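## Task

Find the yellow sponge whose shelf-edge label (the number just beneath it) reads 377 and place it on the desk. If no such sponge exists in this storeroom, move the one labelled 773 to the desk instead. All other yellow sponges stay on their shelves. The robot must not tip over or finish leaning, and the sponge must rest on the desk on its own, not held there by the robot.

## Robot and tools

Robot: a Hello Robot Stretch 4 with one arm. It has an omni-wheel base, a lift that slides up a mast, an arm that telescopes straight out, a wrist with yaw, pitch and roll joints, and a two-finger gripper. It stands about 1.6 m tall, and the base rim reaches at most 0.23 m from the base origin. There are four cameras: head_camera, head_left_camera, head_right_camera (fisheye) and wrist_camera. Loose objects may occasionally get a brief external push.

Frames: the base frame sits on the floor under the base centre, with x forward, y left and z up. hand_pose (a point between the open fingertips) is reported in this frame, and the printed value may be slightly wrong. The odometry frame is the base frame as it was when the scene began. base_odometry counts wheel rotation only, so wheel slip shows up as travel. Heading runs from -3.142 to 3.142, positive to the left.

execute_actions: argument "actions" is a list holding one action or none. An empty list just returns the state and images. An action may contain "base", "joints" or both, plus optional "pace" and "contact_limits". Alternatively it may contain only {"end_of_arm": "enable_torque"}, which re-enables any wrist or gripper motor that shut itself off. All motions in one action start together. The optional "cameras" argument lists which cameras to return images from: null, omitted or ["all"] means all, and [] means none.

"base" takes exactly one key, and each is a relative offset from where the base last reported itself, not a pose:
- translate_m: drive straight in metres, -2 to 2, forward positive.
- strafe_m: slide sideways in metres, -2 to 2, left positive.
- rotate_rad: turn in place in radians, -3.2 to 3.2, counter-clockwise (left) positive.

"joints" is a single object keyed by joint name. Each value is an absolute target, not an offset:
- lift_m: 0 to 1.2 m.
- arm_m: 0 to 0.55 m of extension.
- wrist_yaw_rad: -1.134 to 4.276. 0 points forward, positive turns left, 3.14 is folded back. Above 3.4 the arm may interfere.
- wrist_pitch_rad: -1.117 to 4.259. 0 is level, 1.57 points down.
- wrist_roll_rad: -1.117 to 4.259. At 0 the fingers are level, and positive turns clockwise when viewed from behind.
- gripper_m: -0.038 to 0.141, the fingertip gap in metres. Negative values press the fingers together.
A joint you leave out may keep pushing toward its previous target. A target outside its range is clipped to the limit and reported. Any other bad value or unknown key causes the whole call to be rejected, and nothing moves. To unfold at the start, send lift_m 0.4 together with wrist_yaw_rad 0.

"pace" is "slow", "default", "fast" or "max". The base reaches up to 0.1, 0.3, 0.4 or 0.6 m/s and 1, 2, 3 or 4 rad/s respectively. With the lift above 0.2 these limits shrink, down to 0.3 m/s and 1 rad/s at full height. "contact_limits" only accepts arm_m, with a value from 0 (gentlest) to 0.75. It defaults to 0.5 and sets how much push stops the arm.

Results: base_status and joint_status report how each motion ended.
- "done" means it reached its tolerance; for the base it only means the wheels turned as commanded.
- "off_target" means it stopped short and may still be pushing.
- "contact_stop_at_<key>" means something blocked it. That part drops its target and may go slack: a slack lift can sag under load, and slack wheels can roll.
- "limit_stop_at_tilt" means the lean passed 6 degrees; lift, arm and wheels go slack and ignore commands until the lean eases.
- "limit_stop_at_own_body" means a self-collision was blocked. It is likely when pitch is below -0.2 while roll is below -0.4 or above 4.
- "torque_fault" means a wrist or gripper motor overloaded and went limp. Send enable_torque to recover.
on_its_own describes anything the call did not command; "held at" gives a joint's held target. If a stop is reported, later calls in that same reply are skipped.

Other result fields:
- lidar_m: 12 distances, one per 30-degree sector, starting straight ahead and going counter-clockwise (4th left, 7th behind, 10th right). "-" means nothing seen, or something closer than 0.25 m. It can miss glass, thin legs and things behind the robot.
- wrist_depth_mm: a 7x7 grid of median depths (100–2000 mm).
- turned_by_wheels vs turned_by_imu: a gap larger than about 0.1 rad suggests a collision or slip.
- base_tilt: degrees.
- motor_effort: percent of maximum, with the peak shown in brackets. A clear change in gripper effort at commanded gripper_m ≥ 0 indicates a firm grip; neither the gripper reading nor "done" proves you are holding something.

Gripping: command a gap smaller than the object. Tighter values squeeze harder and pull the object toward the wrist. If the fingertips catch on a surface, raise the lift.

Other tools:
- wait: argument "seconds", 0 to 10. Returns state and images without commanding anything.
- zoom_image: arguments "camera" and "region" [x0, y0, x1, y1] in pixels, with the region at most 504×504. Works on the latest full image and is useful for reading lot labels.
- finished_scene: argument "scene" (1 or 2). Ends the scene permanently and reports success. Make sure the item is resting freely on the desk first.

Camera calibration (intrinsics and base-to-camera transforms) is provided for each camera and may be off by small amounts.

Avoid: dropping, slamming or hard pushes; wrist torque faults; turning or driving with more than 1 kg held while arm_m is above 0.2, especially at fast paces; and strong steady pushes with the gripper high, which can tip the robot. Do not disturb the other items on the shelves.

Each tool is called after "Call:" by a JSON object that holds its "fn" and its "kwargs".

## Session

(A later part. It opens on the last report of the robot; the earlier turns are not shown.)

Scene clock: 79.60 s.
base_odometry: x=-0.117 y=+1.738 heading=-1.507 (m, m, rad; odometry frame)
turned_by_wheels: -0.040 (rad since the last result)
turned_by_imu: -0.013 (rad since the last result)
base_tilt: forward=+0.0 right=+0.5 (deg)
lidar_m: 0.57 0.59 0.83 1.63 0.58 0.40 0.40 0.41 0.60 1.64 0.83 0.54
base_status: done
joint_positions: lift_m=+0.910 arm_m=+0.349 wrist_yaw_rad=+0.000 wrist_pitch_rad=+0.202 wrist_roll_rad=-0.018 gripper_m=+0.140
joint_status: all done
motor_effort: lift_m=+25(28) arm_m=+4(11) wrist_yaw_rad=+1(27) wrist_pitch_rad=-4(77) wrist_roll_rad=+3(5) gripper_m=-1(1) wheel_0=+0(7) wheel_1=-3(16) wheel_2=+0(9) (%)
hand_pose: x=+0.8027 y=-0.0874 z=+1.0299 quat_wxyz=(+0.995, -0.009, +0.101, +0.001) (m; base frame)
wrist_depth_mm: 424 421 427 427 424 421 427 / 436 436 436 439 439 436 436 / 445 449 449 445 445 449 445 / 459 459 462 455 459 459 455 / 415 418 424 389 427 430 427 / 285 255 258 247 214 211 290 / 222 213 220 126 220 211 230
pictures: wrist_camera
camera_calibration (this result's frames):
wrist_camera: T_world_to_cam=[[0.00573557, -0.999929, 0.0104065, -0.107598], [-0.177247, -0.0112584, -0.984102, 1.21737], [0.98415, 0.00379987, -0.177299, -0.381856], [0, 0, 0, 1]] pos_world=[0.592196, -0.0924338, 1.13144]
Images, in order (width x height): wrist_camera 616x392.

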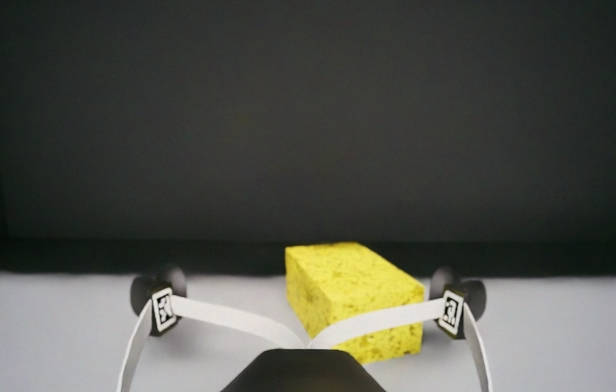

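Call:
{"fn": "execute_actions", "kwargs": {"actions": [{"joints":{"gripper_m":0.02}}], "cameras": ["wrist_camera"]}}

Call:
{"fn": "execute_actions", "kwargs": {"actions": [{"joints":{"lift_m":0.95}}], "cameras": []}}

Call:
{"fn": "execute_actions", "kwargs": {"actions": [{"joints":{"arm_m":0}}], "cameras": ["wrist_camera"]}}

Call:
{"fn": "execute_actions", "kwargs": {"actions": [{"base":{"rotate_rad":-1.55}}], "cameras": ["head_camera"]}}

Scene clock: 86.70 s.
base_odometry: x=-0.117 y=+1.738 heading=-1.507 (m, m, rad; odometry frame)
turned_by_wheels: +0.000 (rad since the last result)
turned_by_imu: +0.001 (rad since the last result)
base_tilt: forward=+0.0 right=+0.4 (deg)
lidar_m: 0.55 0.58 0.84 1.61 0.60 0.42 0.40 0.43 0.57 1.65 0.85 0.61
base_status: not commanded
joint_positions: lift_m=+0.910 arm_m=+0.349 wrist_yaw_rad=+0.000 wrist_pitch_rad=+0.202 wrist_roll_rad=-0.018 gripper_m=+0.020
joint_status: all done
motor_effort: lift_m=+25(25) arm_m=+4(4) wrist_yaw_rad=+0(0) wrist_pitch_rad=-5(5) wrist_roll_rad=+1(2) gripper_m=-20(18) wheel_0=+1(0) wheel_1=-3(3) wheel_2=+0(0) (%)
hand_pose: x=+0.8027 y=-0.0874 z=+1.0299 quat_wxyz=(+0.995, -0.009, +0.101, +0.001) (m; base frame)
wrist_depth_mm: 430 424 424 424 424 424 424 / 436 436 439 436 436 430 436 / 445 449 449 445 449 449 445 / 459 462 462 459 459 455 459 / 413 421 424 286 427 427 424 / 285 287 190 224 189 291 290 / 221 200 220 167 220 209 230
pictures: wrist_camera
camera_calibration (this result's frames):
wrist_camera: T_world_to_cam=[[0.005736, -0.999929, 0.0104065, -0.107598], [-0.177247, -0.0112585, -0.984102, 1.21737], [0.98415, 0.00380029, -0.177299, -0.381856], [0, 0, 0, 1]] pos_world=[0.592196, -0.0924337, 1.13144]
Images, in order (width x height): wrist_camera 616x392.

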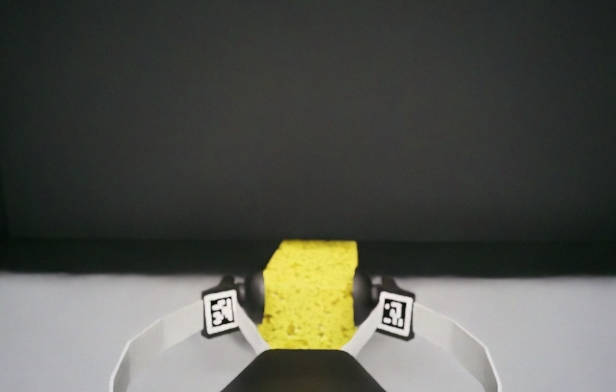

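Scene clock: 87.70 s.
base_odometry: x=-0.117 y=+1.738 heading=-1.507 (m, m, rad; odometry frame)
turned_by_wheels: +0.000 (rad since the last result)
turned_by_imu: +0.000 (rad since the last result)
base_tilt: forward=-0.1 right=+0.5 (deg)
lidar_m: 0.52 0.57 0.82 1.63 0.60 0.42 0.38 0.41 0.60 1.63 0.81 0.61
base_status: not commanded
joint_positions: lift_m=+0.950 arm_m=+0.349 wrist_yaw_rad=+0.000 wrist_pitch_rad=+0.202 wrist_roll_rad=-0.018 gripper_m=+0.020
joint_status: all done
motor_effort: lift_m=+25(28) arm_m=+5(4) wrist_yaw_rad=+0(0) wrist_pitch_rad=-5(5) wrist_roll_rad=+3(4) gripper_m=-18(20) wheel_0=+1(1) wheel_1=-3(3) wheel_2=+0(0) (%)
hand_pose: x=+0.8027 y=-0.0874 z=+1.0699 quat_wxyz=(+0.995, -0.009, +0.101, +0.001) (m; base frame)
wrist_depth_mm: 427 421 427 421 421 424 424 / 436 436 433 436 433 430 433 / 449 445 449 445 449 445 442 / 459 462 459 455 459 455 455 / 469 466 469 285 462 466 462 / 364 368 191 223 190 375 373 / 285 255 282 167 285 270 290
pictures: none
No camera images: the call's "cameras" was empty. Leave "cameras" out to get every camera's image.

Scene clock: 89.87 s.
base_odometry: x=-0.117 y=+1.738 heading=-1.507 (m, m, rad; odometry frame)
turned_by_wheels: +0.000 (rad since the last result)
turned_by_imu: +0.000 (rad since the last result)
base_tilt: forward=+0.0 right=+0.5 (deg)
lidar_m: 0.50 0.59 0.81 1.62 0.58 0.41 0.38 0.40 0.55 1.58 0.83 0.59
base_status: not commanded
joint_positions: lift_m=+0.950 arm_m=+0.001 wrist_yaw_rad=+0.000 wrist_pitch_rad=+0.202 wrist_roll_rad=-0.018 gripper_m=+0.020
joint_status: all done
motor_effort: lift_m=+25(25) arm_m=-7(13) wrist_yaw_rad=+0(0) wrist_pitch_rad=-5(6) wrist_roll_rad=+3(4) gripper_m=-18(18) wheel_0=+0(1) wheel_1=-3(3) wheel_2=+0(0) (%)
hand_pose: x=+0.4546 y=-0.0874 z=+1.0698 quat_wxyz=(+0.995, -0.009, +0.101, +0.001) (m; base frame)
wrist_depth_mm: 539 741 741 741 741 741 627 / 539 750 759 759 759 759 627 / 549 788 788 788 788 778 627 / 549 759 798 798 788 798 640 / 504 549 549 286 554 559 554 / 377 377 190 224 189 377 377 / 544 654 878 167 878 778 627
pictures: wrist_camera
camera_calibration (this result's frames):
wrist_camera: T_world_to_cam=[[0.00563912, -0.99993, 0.0104044, -0.105999], [-0.177613, -0.0112406, -0.984036, 1.19503], [0.984084, 0.00370115, -0.177664, -0.0318061], [0, 0, 0, 1]] pos_world=[0.24415, -0.092441, 1.17141]
Images, in order (width x height): wrist_camera 616x392.

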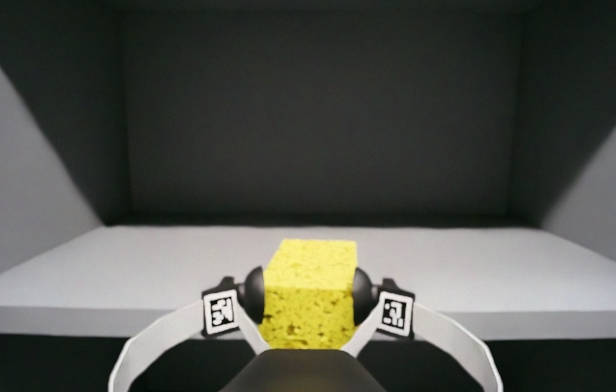

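Scene clock: 92.03 s.
base_odometry: x=-0.117 y=+1.738 heading=-3.056 (m, m, rad; odometry frame)
turned_by_wheels: -1.549 (rad since the last result)
turned_by_imu: -1.556 (rad since the last result)
base_tilt: forward=+0.0 right=+0.4 (deg)
lidar_m: 0.50 0.78 0.58 0.55 0.61 0.88 1.51 0.57 0.41 0.37 0.41 0.62
base_status: done
joint_positions: lift_m=+0.950 arm_m=+0.001 wrist_yaw_rad=+0.000 wrist_pitch_rad=+0.202 wrist_roll_rad=-0.018 gripper_m=+0.020
joint_status: not commanded
motor_effort: lift_m=+25(25) arm_m=-7(7) wrist_yaw_rad=+0(0) wrist_pitch_rad=-6(6) wrist_roll_rad=+3(4) gripper_m=-20(20) wheel_0=+3(9) wheel_1=+4(10) wheel_2=+4(6) (%)
hand_pose: x=+0.4546 y=-0.0874 z=+1.0698 quat_wxyz=(+0.995, -0.009, +0.101, +0.001) (m; base frame)
wrist_depth_mm: 991 - - - 1537 723 500 / 1182 - - - 1537 741 500 / 1255 - - - 1537 732 504 / 1182 - - - 1537 732 500 / 1255 - - 286 1537 723 496 / 1308 1308 190 223 189 676 496 / 1025 1336 1808 167 1308 621 492
pictures: head_camera
Images, in order (width x height): head_camera 420x560.

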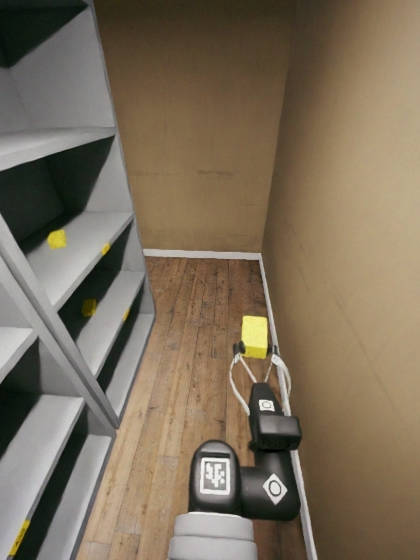

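Call:
{"fn": "execute_actions", "kwargs": {"actions": [{"base":{"translate_m":2.0},"joints":{"wrist_yaw_rad":1.5},"pace":"fast"}], "cameras": []}}

Call:
{"fn": "execute_actions", "kwargs": {"actions": [{"base":{"rotate_rad":1.57},"joints":{"wrist_yaw_rad":0}}], "cameras": ["head_camera"]}}

Scene clock: 100.80 s.
base_odometry: x=-2.110 y=+1.566 heading=-3.056 (m, m, rad; odometry frame)
turned_by_wheels: +0.000 (rad since the last result)
turned_by_imu: -0.004 (rad since the last result)
base_tilt: forward=+0.0 right=+0.5 (deg)
lidar_m: 0.49 0.52 0.41 2.16 0.72 0.78 1.71 0.64 0.43 0.43 0.45 0.54
base_status: done
joint_positions: lift_m=+0.950 arm_m=+0.001 wrist_yaw_rad=+1.500 wrist_pitch_rad=+0.202 wrist_roll_rad=-0.018 gripper_m=+0.020
joint_status: all done
motor_effort: lift_m=+25(24) arm_m=-6(6) wrist_yaw_rad=+0(7) wrist_pitch_rad=-6(5) wrist_roll_rad=+4(2) gripper_m=-20(18) wheel_0=+2(8) wheel_1=+3(8) wheel_2=-1(10) (%)
hand_pose: x=+0.2792 y=+0.2757 z=+1.0698 quat_wxyz=(+0.727, -0.076, +0.068, +0.679) (m; base frame)
wrist_depth_mm: - - - - 878 488 355 / - - - - 878 492 351 / - - - - 904 492 353 / - - - - 904 492 353 / - - - 286 917 496 353 / - - 191 223 189 466 351 / 1863 1661 1863 167 809 433 359
pictures: none
No camera images: the call's "cameras" was empty. Leave "cameras" out to get every camera's image.

Scene clock: 102.97 s.
base_odometry: x=-2.110 y=+1.566 heading=-1.486 (m, m, rad; odometry frame)
turned_by_wheels: +1.569 (rad since the last result)
turned_by_imu: +1.576 (rad since the last result)
base_tilt: forward=+0.0 right=+0.4 (deg)
lidar_m: 0.51 0.72 0.78 1.71 0.64 0.44 0.42 0.45 0.54 0.50 0.50 0.76
base_status: done
joint_positions: lift_m=+0.950 arm_m=+0.001 wrist_yaw_rad=+0.000 wrist_pitch_rad=+0.202 wrist_roll_rad=-0.018 gripper_m=+0.020
joint_status: all done
motor_effort: lift_m=+24(24) arm_m=-6(6) wrist_yaw_rad=-1(6) wrist_pitch_rad=-6(5) wrist_roll_rad=+3(3) gripper_m=-19(19) wheel_0=-4(7) wheel_1=-1(8) wheel_2=-3(11) (%)
hand_pose: x=+0.4546 y=-0.0873 z=+1.0699 quat_wxyz=(+0.995, -0.009, +0.101, +0.001) (m; base frame)
wrist_depth_mm: - - - - 1921 931 647 / - - - - 1863 946 647 / - - - - 1863 946 647 / - - - - 1921 960 654 / - - - 287 1921 931 647 / 788 - 191 223 189 866 640 / 778 1661 1808 167 1576 809 640
pictures: head_camera
Images, in order (width x height): head_camera 420x560.

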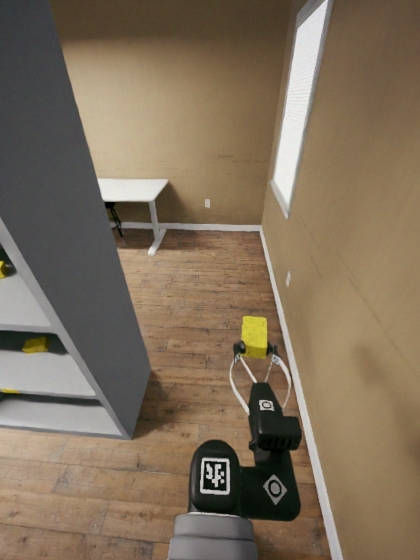

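Call:
{"fn": "execute_actions", "kwargs": {"actions": [{"base":{"translate_m":1.6},"pace":"fast"}], "cameras": []}}

Call:
{"fn": "execute_actions", "kwargs": {"actions": [{"base":{"strafe_m":0.8},"pace":"fast"}], "cameras": ["head_camera","wrist_camera"]}}

Scene clock: 110.30 s.
base_odometry: x=-1.974 y=-0.028 heading=-1.486 (m, m, rad; odometry frame)
turned_by_wheels: +0.000 (rad since the last result)
turned_by_imu: -0.003 (rad since the last result)
base_tilt: forward=-0.1 right=+0.4 (deg)
lidar_m: 0.49 1.16 1.28 2.21 0.81 0.76 2.06 0.75 0.51 0.50 0.54 0.73
base_status: done
joint_positions: lift_m=+0.950 arm_m=+0.001 wrist_yaw_rad=+0.000 wrist_pitch_rad=+0.202 wrist_roll_rad=-0.018 gripper_m=+0.020
joint_status: not commanded
motor_effort: lift_m=+24(24) arm_m=-6(6) wrist_yaw_rad=-2(2) wrist_pitch_rad=-6(6) wrist_roll_rad=+4(4) gripper_m=-21(21) wheel_0=+2(8) wheel_1=+3(8) wheel_2=+0(12) (%)
hand_pose: x=+0.4546 y=-0.0874 z=+1.0699 quat_wxyz=(+0.995, -0.009, +0.101, +0.001) (m; base frame)
wrist_depth_mm: 1366 1308 1336 1336 1336 960 654 / 1397 1397 1366 1366 1366 946 661 / 1430 1430 1366 1397 1366 960 668 / 1430 1464 1499 1430 1464 946 661 / 1336 1499 1499 287 1499 946 661 / 1537 1537 191 224 189 904 647 / 1576 1576 1618 167 1499 831 640
pictures: none
No camera images: the call's "cameras" was empty. Leave "cameras" out to get every camera's image.

Scene clock: 113.77 s.
base_odometry: x=-1.177 y=+0.040 heading=-1.486 (m, m, rad; odometry frame)
turned_by_wheels: +0.000 (rad since the last result)
turned_by_imu: +0.003 (rad since the last result)
base_tilt: forward=+0.0 right=+0.5 (deg)
lidar_m: 0.51 0.94 1.31 2.18 0.80 0.59 0.54 0.58 1.38 1.32 1.34 1.75
base_status: done
joint_positions: lift_m=+0.950 arm_m=+0.001 wrist_yaw_rad=+0.000 wrist_pitch_rad=+0.202 wrist_roll_rad=-0.018 gripper_m=+0.020
joint_status: not commanded
motor_effort: lift_m=+24(24) arm_m=-6(6) wrist_yaw_rad=-1(0) wrist_pitch_rad=-6(6) wrist_roll_rad=+2(1) gripper_m=-18(20) wheel_0=-1(11) wheel_1=-1(14) wheel_2=+0(4) (%)
hand_pose: x=+0.4546 y=-0.0874 z=+1.0699 quat_wxyz=(+0.995, -0.009, +0.101, +0.001) (m; base frame)
wrist_depth_mm: 1366 1366 1336 1336 1308 1366 1336 / 1397 1397 1397 1397 1366 1366 1366 / 1464 1430 1430 1397 1366 1397 1430 / 1464 1499 1430 1464 1464 1397 1464 / 1336 1366 1397 286 1464 1499 1464 / 917 917 191 223 188 1499 1537 / 866 732 759 167 1576 1537 1537
pictures: head_camera, wrist_camera
camera_calibration (this result's frames):
wrist_camera: T_world_to_cam=[[0.00576293, -0.999929, 0.0104048, -0.106021], [-0.177554, -0.0112628, -0.984047, 1.19512], [0.984094, 0.00382358, -0.177606, -0.0317689], [0, 0, 0, 1]] pos_world=[0.244072, -0.092432, 1.17151]
Images, in order (width x height): head_camera 420x560, wrist_camera 616x392.

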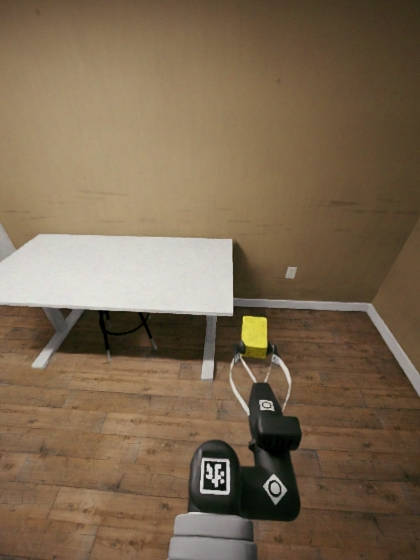

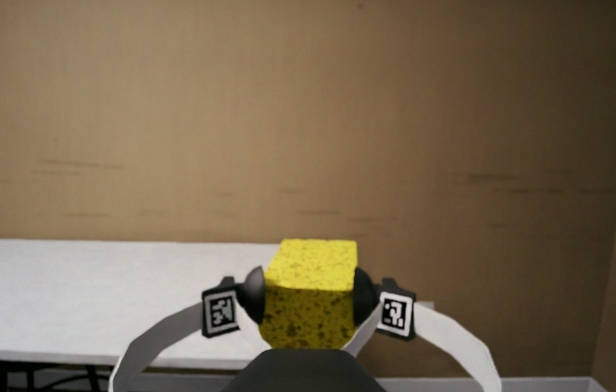

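Call:
{"fn": "execute_actions", "kwargs": {"actions": [{"base":{"strafe_m":0.4},"joints":{"arm_m":0.4,"lift_m":0.75}}], "cameras": []}}

Call:
{"fn": "execute_actions", "kwargs": {"actions": [{"base":{"translate_m":0.25}}], "cameras": ["head_camera","wrist_camera"]}}

Scene clock: 118.67 s.
base_odometry: x=-0.779 y=+0.074 heading=-1.486 (m, m, rad; odometry frame)
turned_by_wheels: +0.000 (rad since the last result)
turned_by_imu: +0.002 (rad since the last result)
base_tilt: forward=+0.1 right=+0.5 (deg)
lidar_m: 0.89 0.92 1.34 2.16 0.77 0.57 0.55 0.58 0.81 1.73 1.75 0.90
base_status: done
joint_positions: lift_m=+0.750 arm_m=+0.399 wrist_yaw_rad=+0.000 wrist_pitch_rad=+0.202 wrist_roll_rad=-0.018 gripper_m=+0.020
joint_status: all done
motor_effort: lift_m=+14(26) arm_m=+6(7) wrist_yaw_rad=+0(1) wrist_pitch_rad=-6(5) wrist_roll_rad=+2(2) gripper_m=-19(22) wheel_0=+0(9) wheel_1=+2(12) wheel_2=+0(7) (%)
hand_pose: x=+0.8524 y=-0.0874 z=+0.8707 quat_wxyz=(+0.995, -0.009, +0.101, +0.001) (m; base frame)
wrist_depth_mm: 1008 991 991 1008 991 991 976 / 1042 1025 1042 1025 1025 1025 1025 / 1060 1078 1060 1060 1042 1042 1042 / 1078 1060 1098 1060 1078 1078 1078 / 741 750 759 287 768 842 1098 / 512 512 191 224 189 521 559 / 399 357 394 167 397 375 404
pictures: none
No camera images: the call's "cameras" was empty. Leave "cameras" out to get every camera's image.

Scene clock: 120.93 s.
base_odometry: x=-0.757 y=-0.175 heading=-1.486 (m, m, rad; odometry frame)
turned_by_wheels: +0.000 (rad since the last result)
turned_by_imu: +0.000 (rad since the last result)
base_tilt: forward=-0.1 right=+0.4 (deg)
lidar_m: 0.63 0.66 0.98 2.52 1.14 0.83 0.78 0.86 1.77 1.70 1.78 0.65
base_status: done
joint_positions: lift_m=+0.750 arm_m=+0.399 wrist_yaw_rad=+0.000 wrist_pitch_rad=+0.202 wrist_roll_rad=-0.018 gripper_m=+0.020
joint_status: not commanded
motor_effort: lift_m=+14(14) arm_m=+6(6) wrist_yaw_rad=-1(1) wrist_pitch_rad=-5(5) wrist_roll_rad=+3(3) gripper_m=-22(22) wheel_0=+2(7) wheel_1=+2(7) wheel_2=-2(9) (%)
hand_pose: x=+0.8524 y=-0.0874 z=+0.8707 quat_wxyz=(+0.995, -0.009, +0.101, +0.001) (m; base frame)
wrist_depth_mm: 778 768 778 759 759 750 759 / 798 788 778 788 788 788 778 / 809 820 809 798 809 798 798 / 831 831 820 820 831 820 831 / 732 750 759 286 759 831 842 / 508 512 191 224 189 521 559 / 397 357 394 167 399 377 402
pictures: head_camera, wrist_camera
camera_calibration (this result's frames):
wrist_camera: T_world_to_cam=[[0.00588888, -0.999929, 0.0104052, -0.106313], [-0.177477, -0.0112853, -0.98406, 1.06968], [0.984107, 0.00394833, -0.177531, -0.458757], [0, 0, 0, 1]] pos_world=[0.641935, -0.0924229, 0.972288]
Images, in order (width x height): head_camera 420x560, wrist_camera 616x392.

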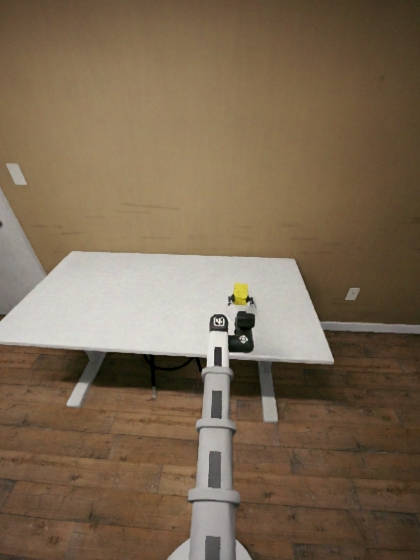

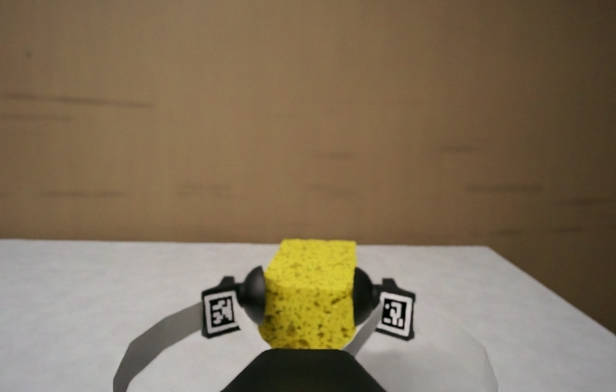

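Call:
{"fn": "execute_actions", "kwargs": {"actions": [{"joints":{"lift_m":0.652}}], "cameras": []}}

Call:
{"fn": "execute_actions", "kwargs": {"actions": [{"joints":{"gripper_m":0.13}}], "cameras": []}}

Call:
{"fn": "execute_actions", "kwargs": {"actions": [{"joints":{"lift_m":0.75,"arm_m":0.2}}], "cameras": ["head_camera"]}}

Call:
{"fn": "finished_scene", "kwargs": {"scene": 1}}

Scene clock: 124.67 s.
base_odometry: x=-0.757 y=-0.175 heading=-1.486 (m, m, rad; odometry frame)
turned_by_wheels: +0.000 (rad since the last result)
turned_by_imu: +0.000 (rad since the last result)
base_tilt: forward=+0.0 right=+0.4 (deg)
lidar_m: 0.65 0.68 0.96 2.49 1.15 0.85 0.80 0.84 1.80 1.71 1.78 0.69
base_status: not commanded
joint_positions: lift_m=+0.652 arm_m=+0.399 wrist_yaw_rad=+0.000 wrist_pitch_rad=+0.202 wrist_roll_rad=-0.018 gripper_m=+0.020
joint_status: all done
motor_effort: lift_m=+14(13) arm_m=+6(6) wrist_yaw_rad=+0(0) wrist_pitch_rad=-5(5) wrist_roll_rad=+3(3) gripper_m=-18(20) wheel_0=+2(2) wheel_1=+2(2) wheel_2=-2(2) (%)
hand_pose: x=+0.8524 y=-0.0874 z=+0.7727 quat_wxyz=(+0.995, -0.009, +0.101, +0.001) (m; base frame)
wrist_depth_mm: 768 778 768 759 759 759 750 / 798 788 788 778 788 788 798 / 809 809 820 798 798 798 798 / 831 831 809 820 798 798 809 / 455 459 466 287 466 466 469 / 307 314 191 223 189 320 319 / 241 217 240 167 241 229 246
pictures: none
No camera images: the call's "cameras" was empty. Leave "cameras" out to get every camera's image.

Scene clock: 126.67 s.
base_odometry: x=-0.757 y=-0.175 heading=-1.486 (m, m, rad; odometry frame)
turned_by_wheels: +0.000 (rad since the last result)
turned_by_imu: +0.000 (rad since the last result)
base_tilt: forward=-0.1 right=+0.4 (deg)
lidar_m: 0.65 0.68 0.97 2.51 1.18 0.85 0.79 0.85 1.82 1.70 1.74 0.65
base_status: not commanded
joint_positions: lift_m=+0.652 arm_m=+0.399 wrist_yaw_rad=+0.000 wrist_pitch_rad=+0.202 wrist_roll_rad=-0.018 gripper_m=+0.130
joint_status: all done
motor_effort: lift_m=+14(14) arm_m=+6(6) wrist_yaw_rad=-1(1) wrist_pitch_rad=-5(6) wrist_roll_rad=+4(4) gripper_m=+4(21) wheel_0=+2(2) wheel_1=+2(2) wheel_2=-2(2) (%)
hand_pose: x=+0.8524 y=-0.0874 z=+0.7727 quat_wxyz=(+0.995, -0.009, +0.101, +0.001) (m; base frame)
wrist_depth_mm: 788 768 778 768 759 759 759 / 798 788 788 788 778 778 768 / 820 809 809 809 798 798 798 / 831 820 831 831 809 820 820 / 452 462 466 462 469 466 466 / 310 279 281 229 283 282 319 / 242 233 241 124 241 230 246
pictures: none
No camera images: the call's "cameras" was empty. Leave "cameras" out to get every camera's image.

Scene clock: 128.37 s.
base_odometry: x=-0.757 y=-0.175 heading=-1.486 (m, m, rad; odometry frame)
turned_by_wheels: +0.000 (rad since the last result)
turned_by_imu: +0.000 (rad since the last result)
base_tilt: forward=-0.1 right=+0.3 (deg)
lidar_m: 0.63 0.66 0.99 2.51 1.15 0.84 0.81 0.85 1.79 1.70 1.73 0.68
base_status: not commanded
joint_positions: lift_m=+0.750 arm_m=+0.201 wrist_yaw_rad=+0.000 wrist_pitch_rad=+0.202 wrist_roll_rad=-0.018 gripper_m=+0.130
joint_status: all done
motor_effort: lift_m=+25(27) arm_m=-6(8) wrist_yaw_rad=+1(1) wrist_pitch_rad=-5(6) wrist_roll_rad=+4(3) gripper_m=-2(1) wheel_0=+2(2) wheel_1=+2(2) wheel_2=-2(2) (%)
hand_pose: x=+0.6546 y=-0.0874 z=+0.8698 quat_wxyz=(+0.995, -0.009, +0.101, +0.001) (m; base frame)
wrist_depth_mm: 960 946 946 946 946 931 946 / 976 976 976 976 991 960 976 / 991 991 1008 991 976 976 976 / 1060 1042 1025 1025 1042 1008 1008 / 741 750 759 759 768 842 1060 / 512 462 462 459 462 462 559 / 397 384 397 123 397 375 404
pictures: head_camera
Images, in order (width x height): head_camera 420x560.

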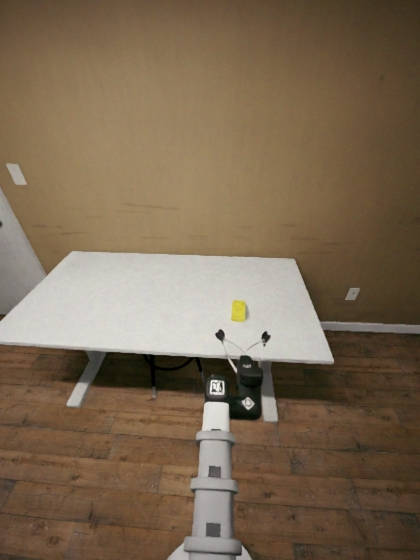

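The scene is finished: the task was done.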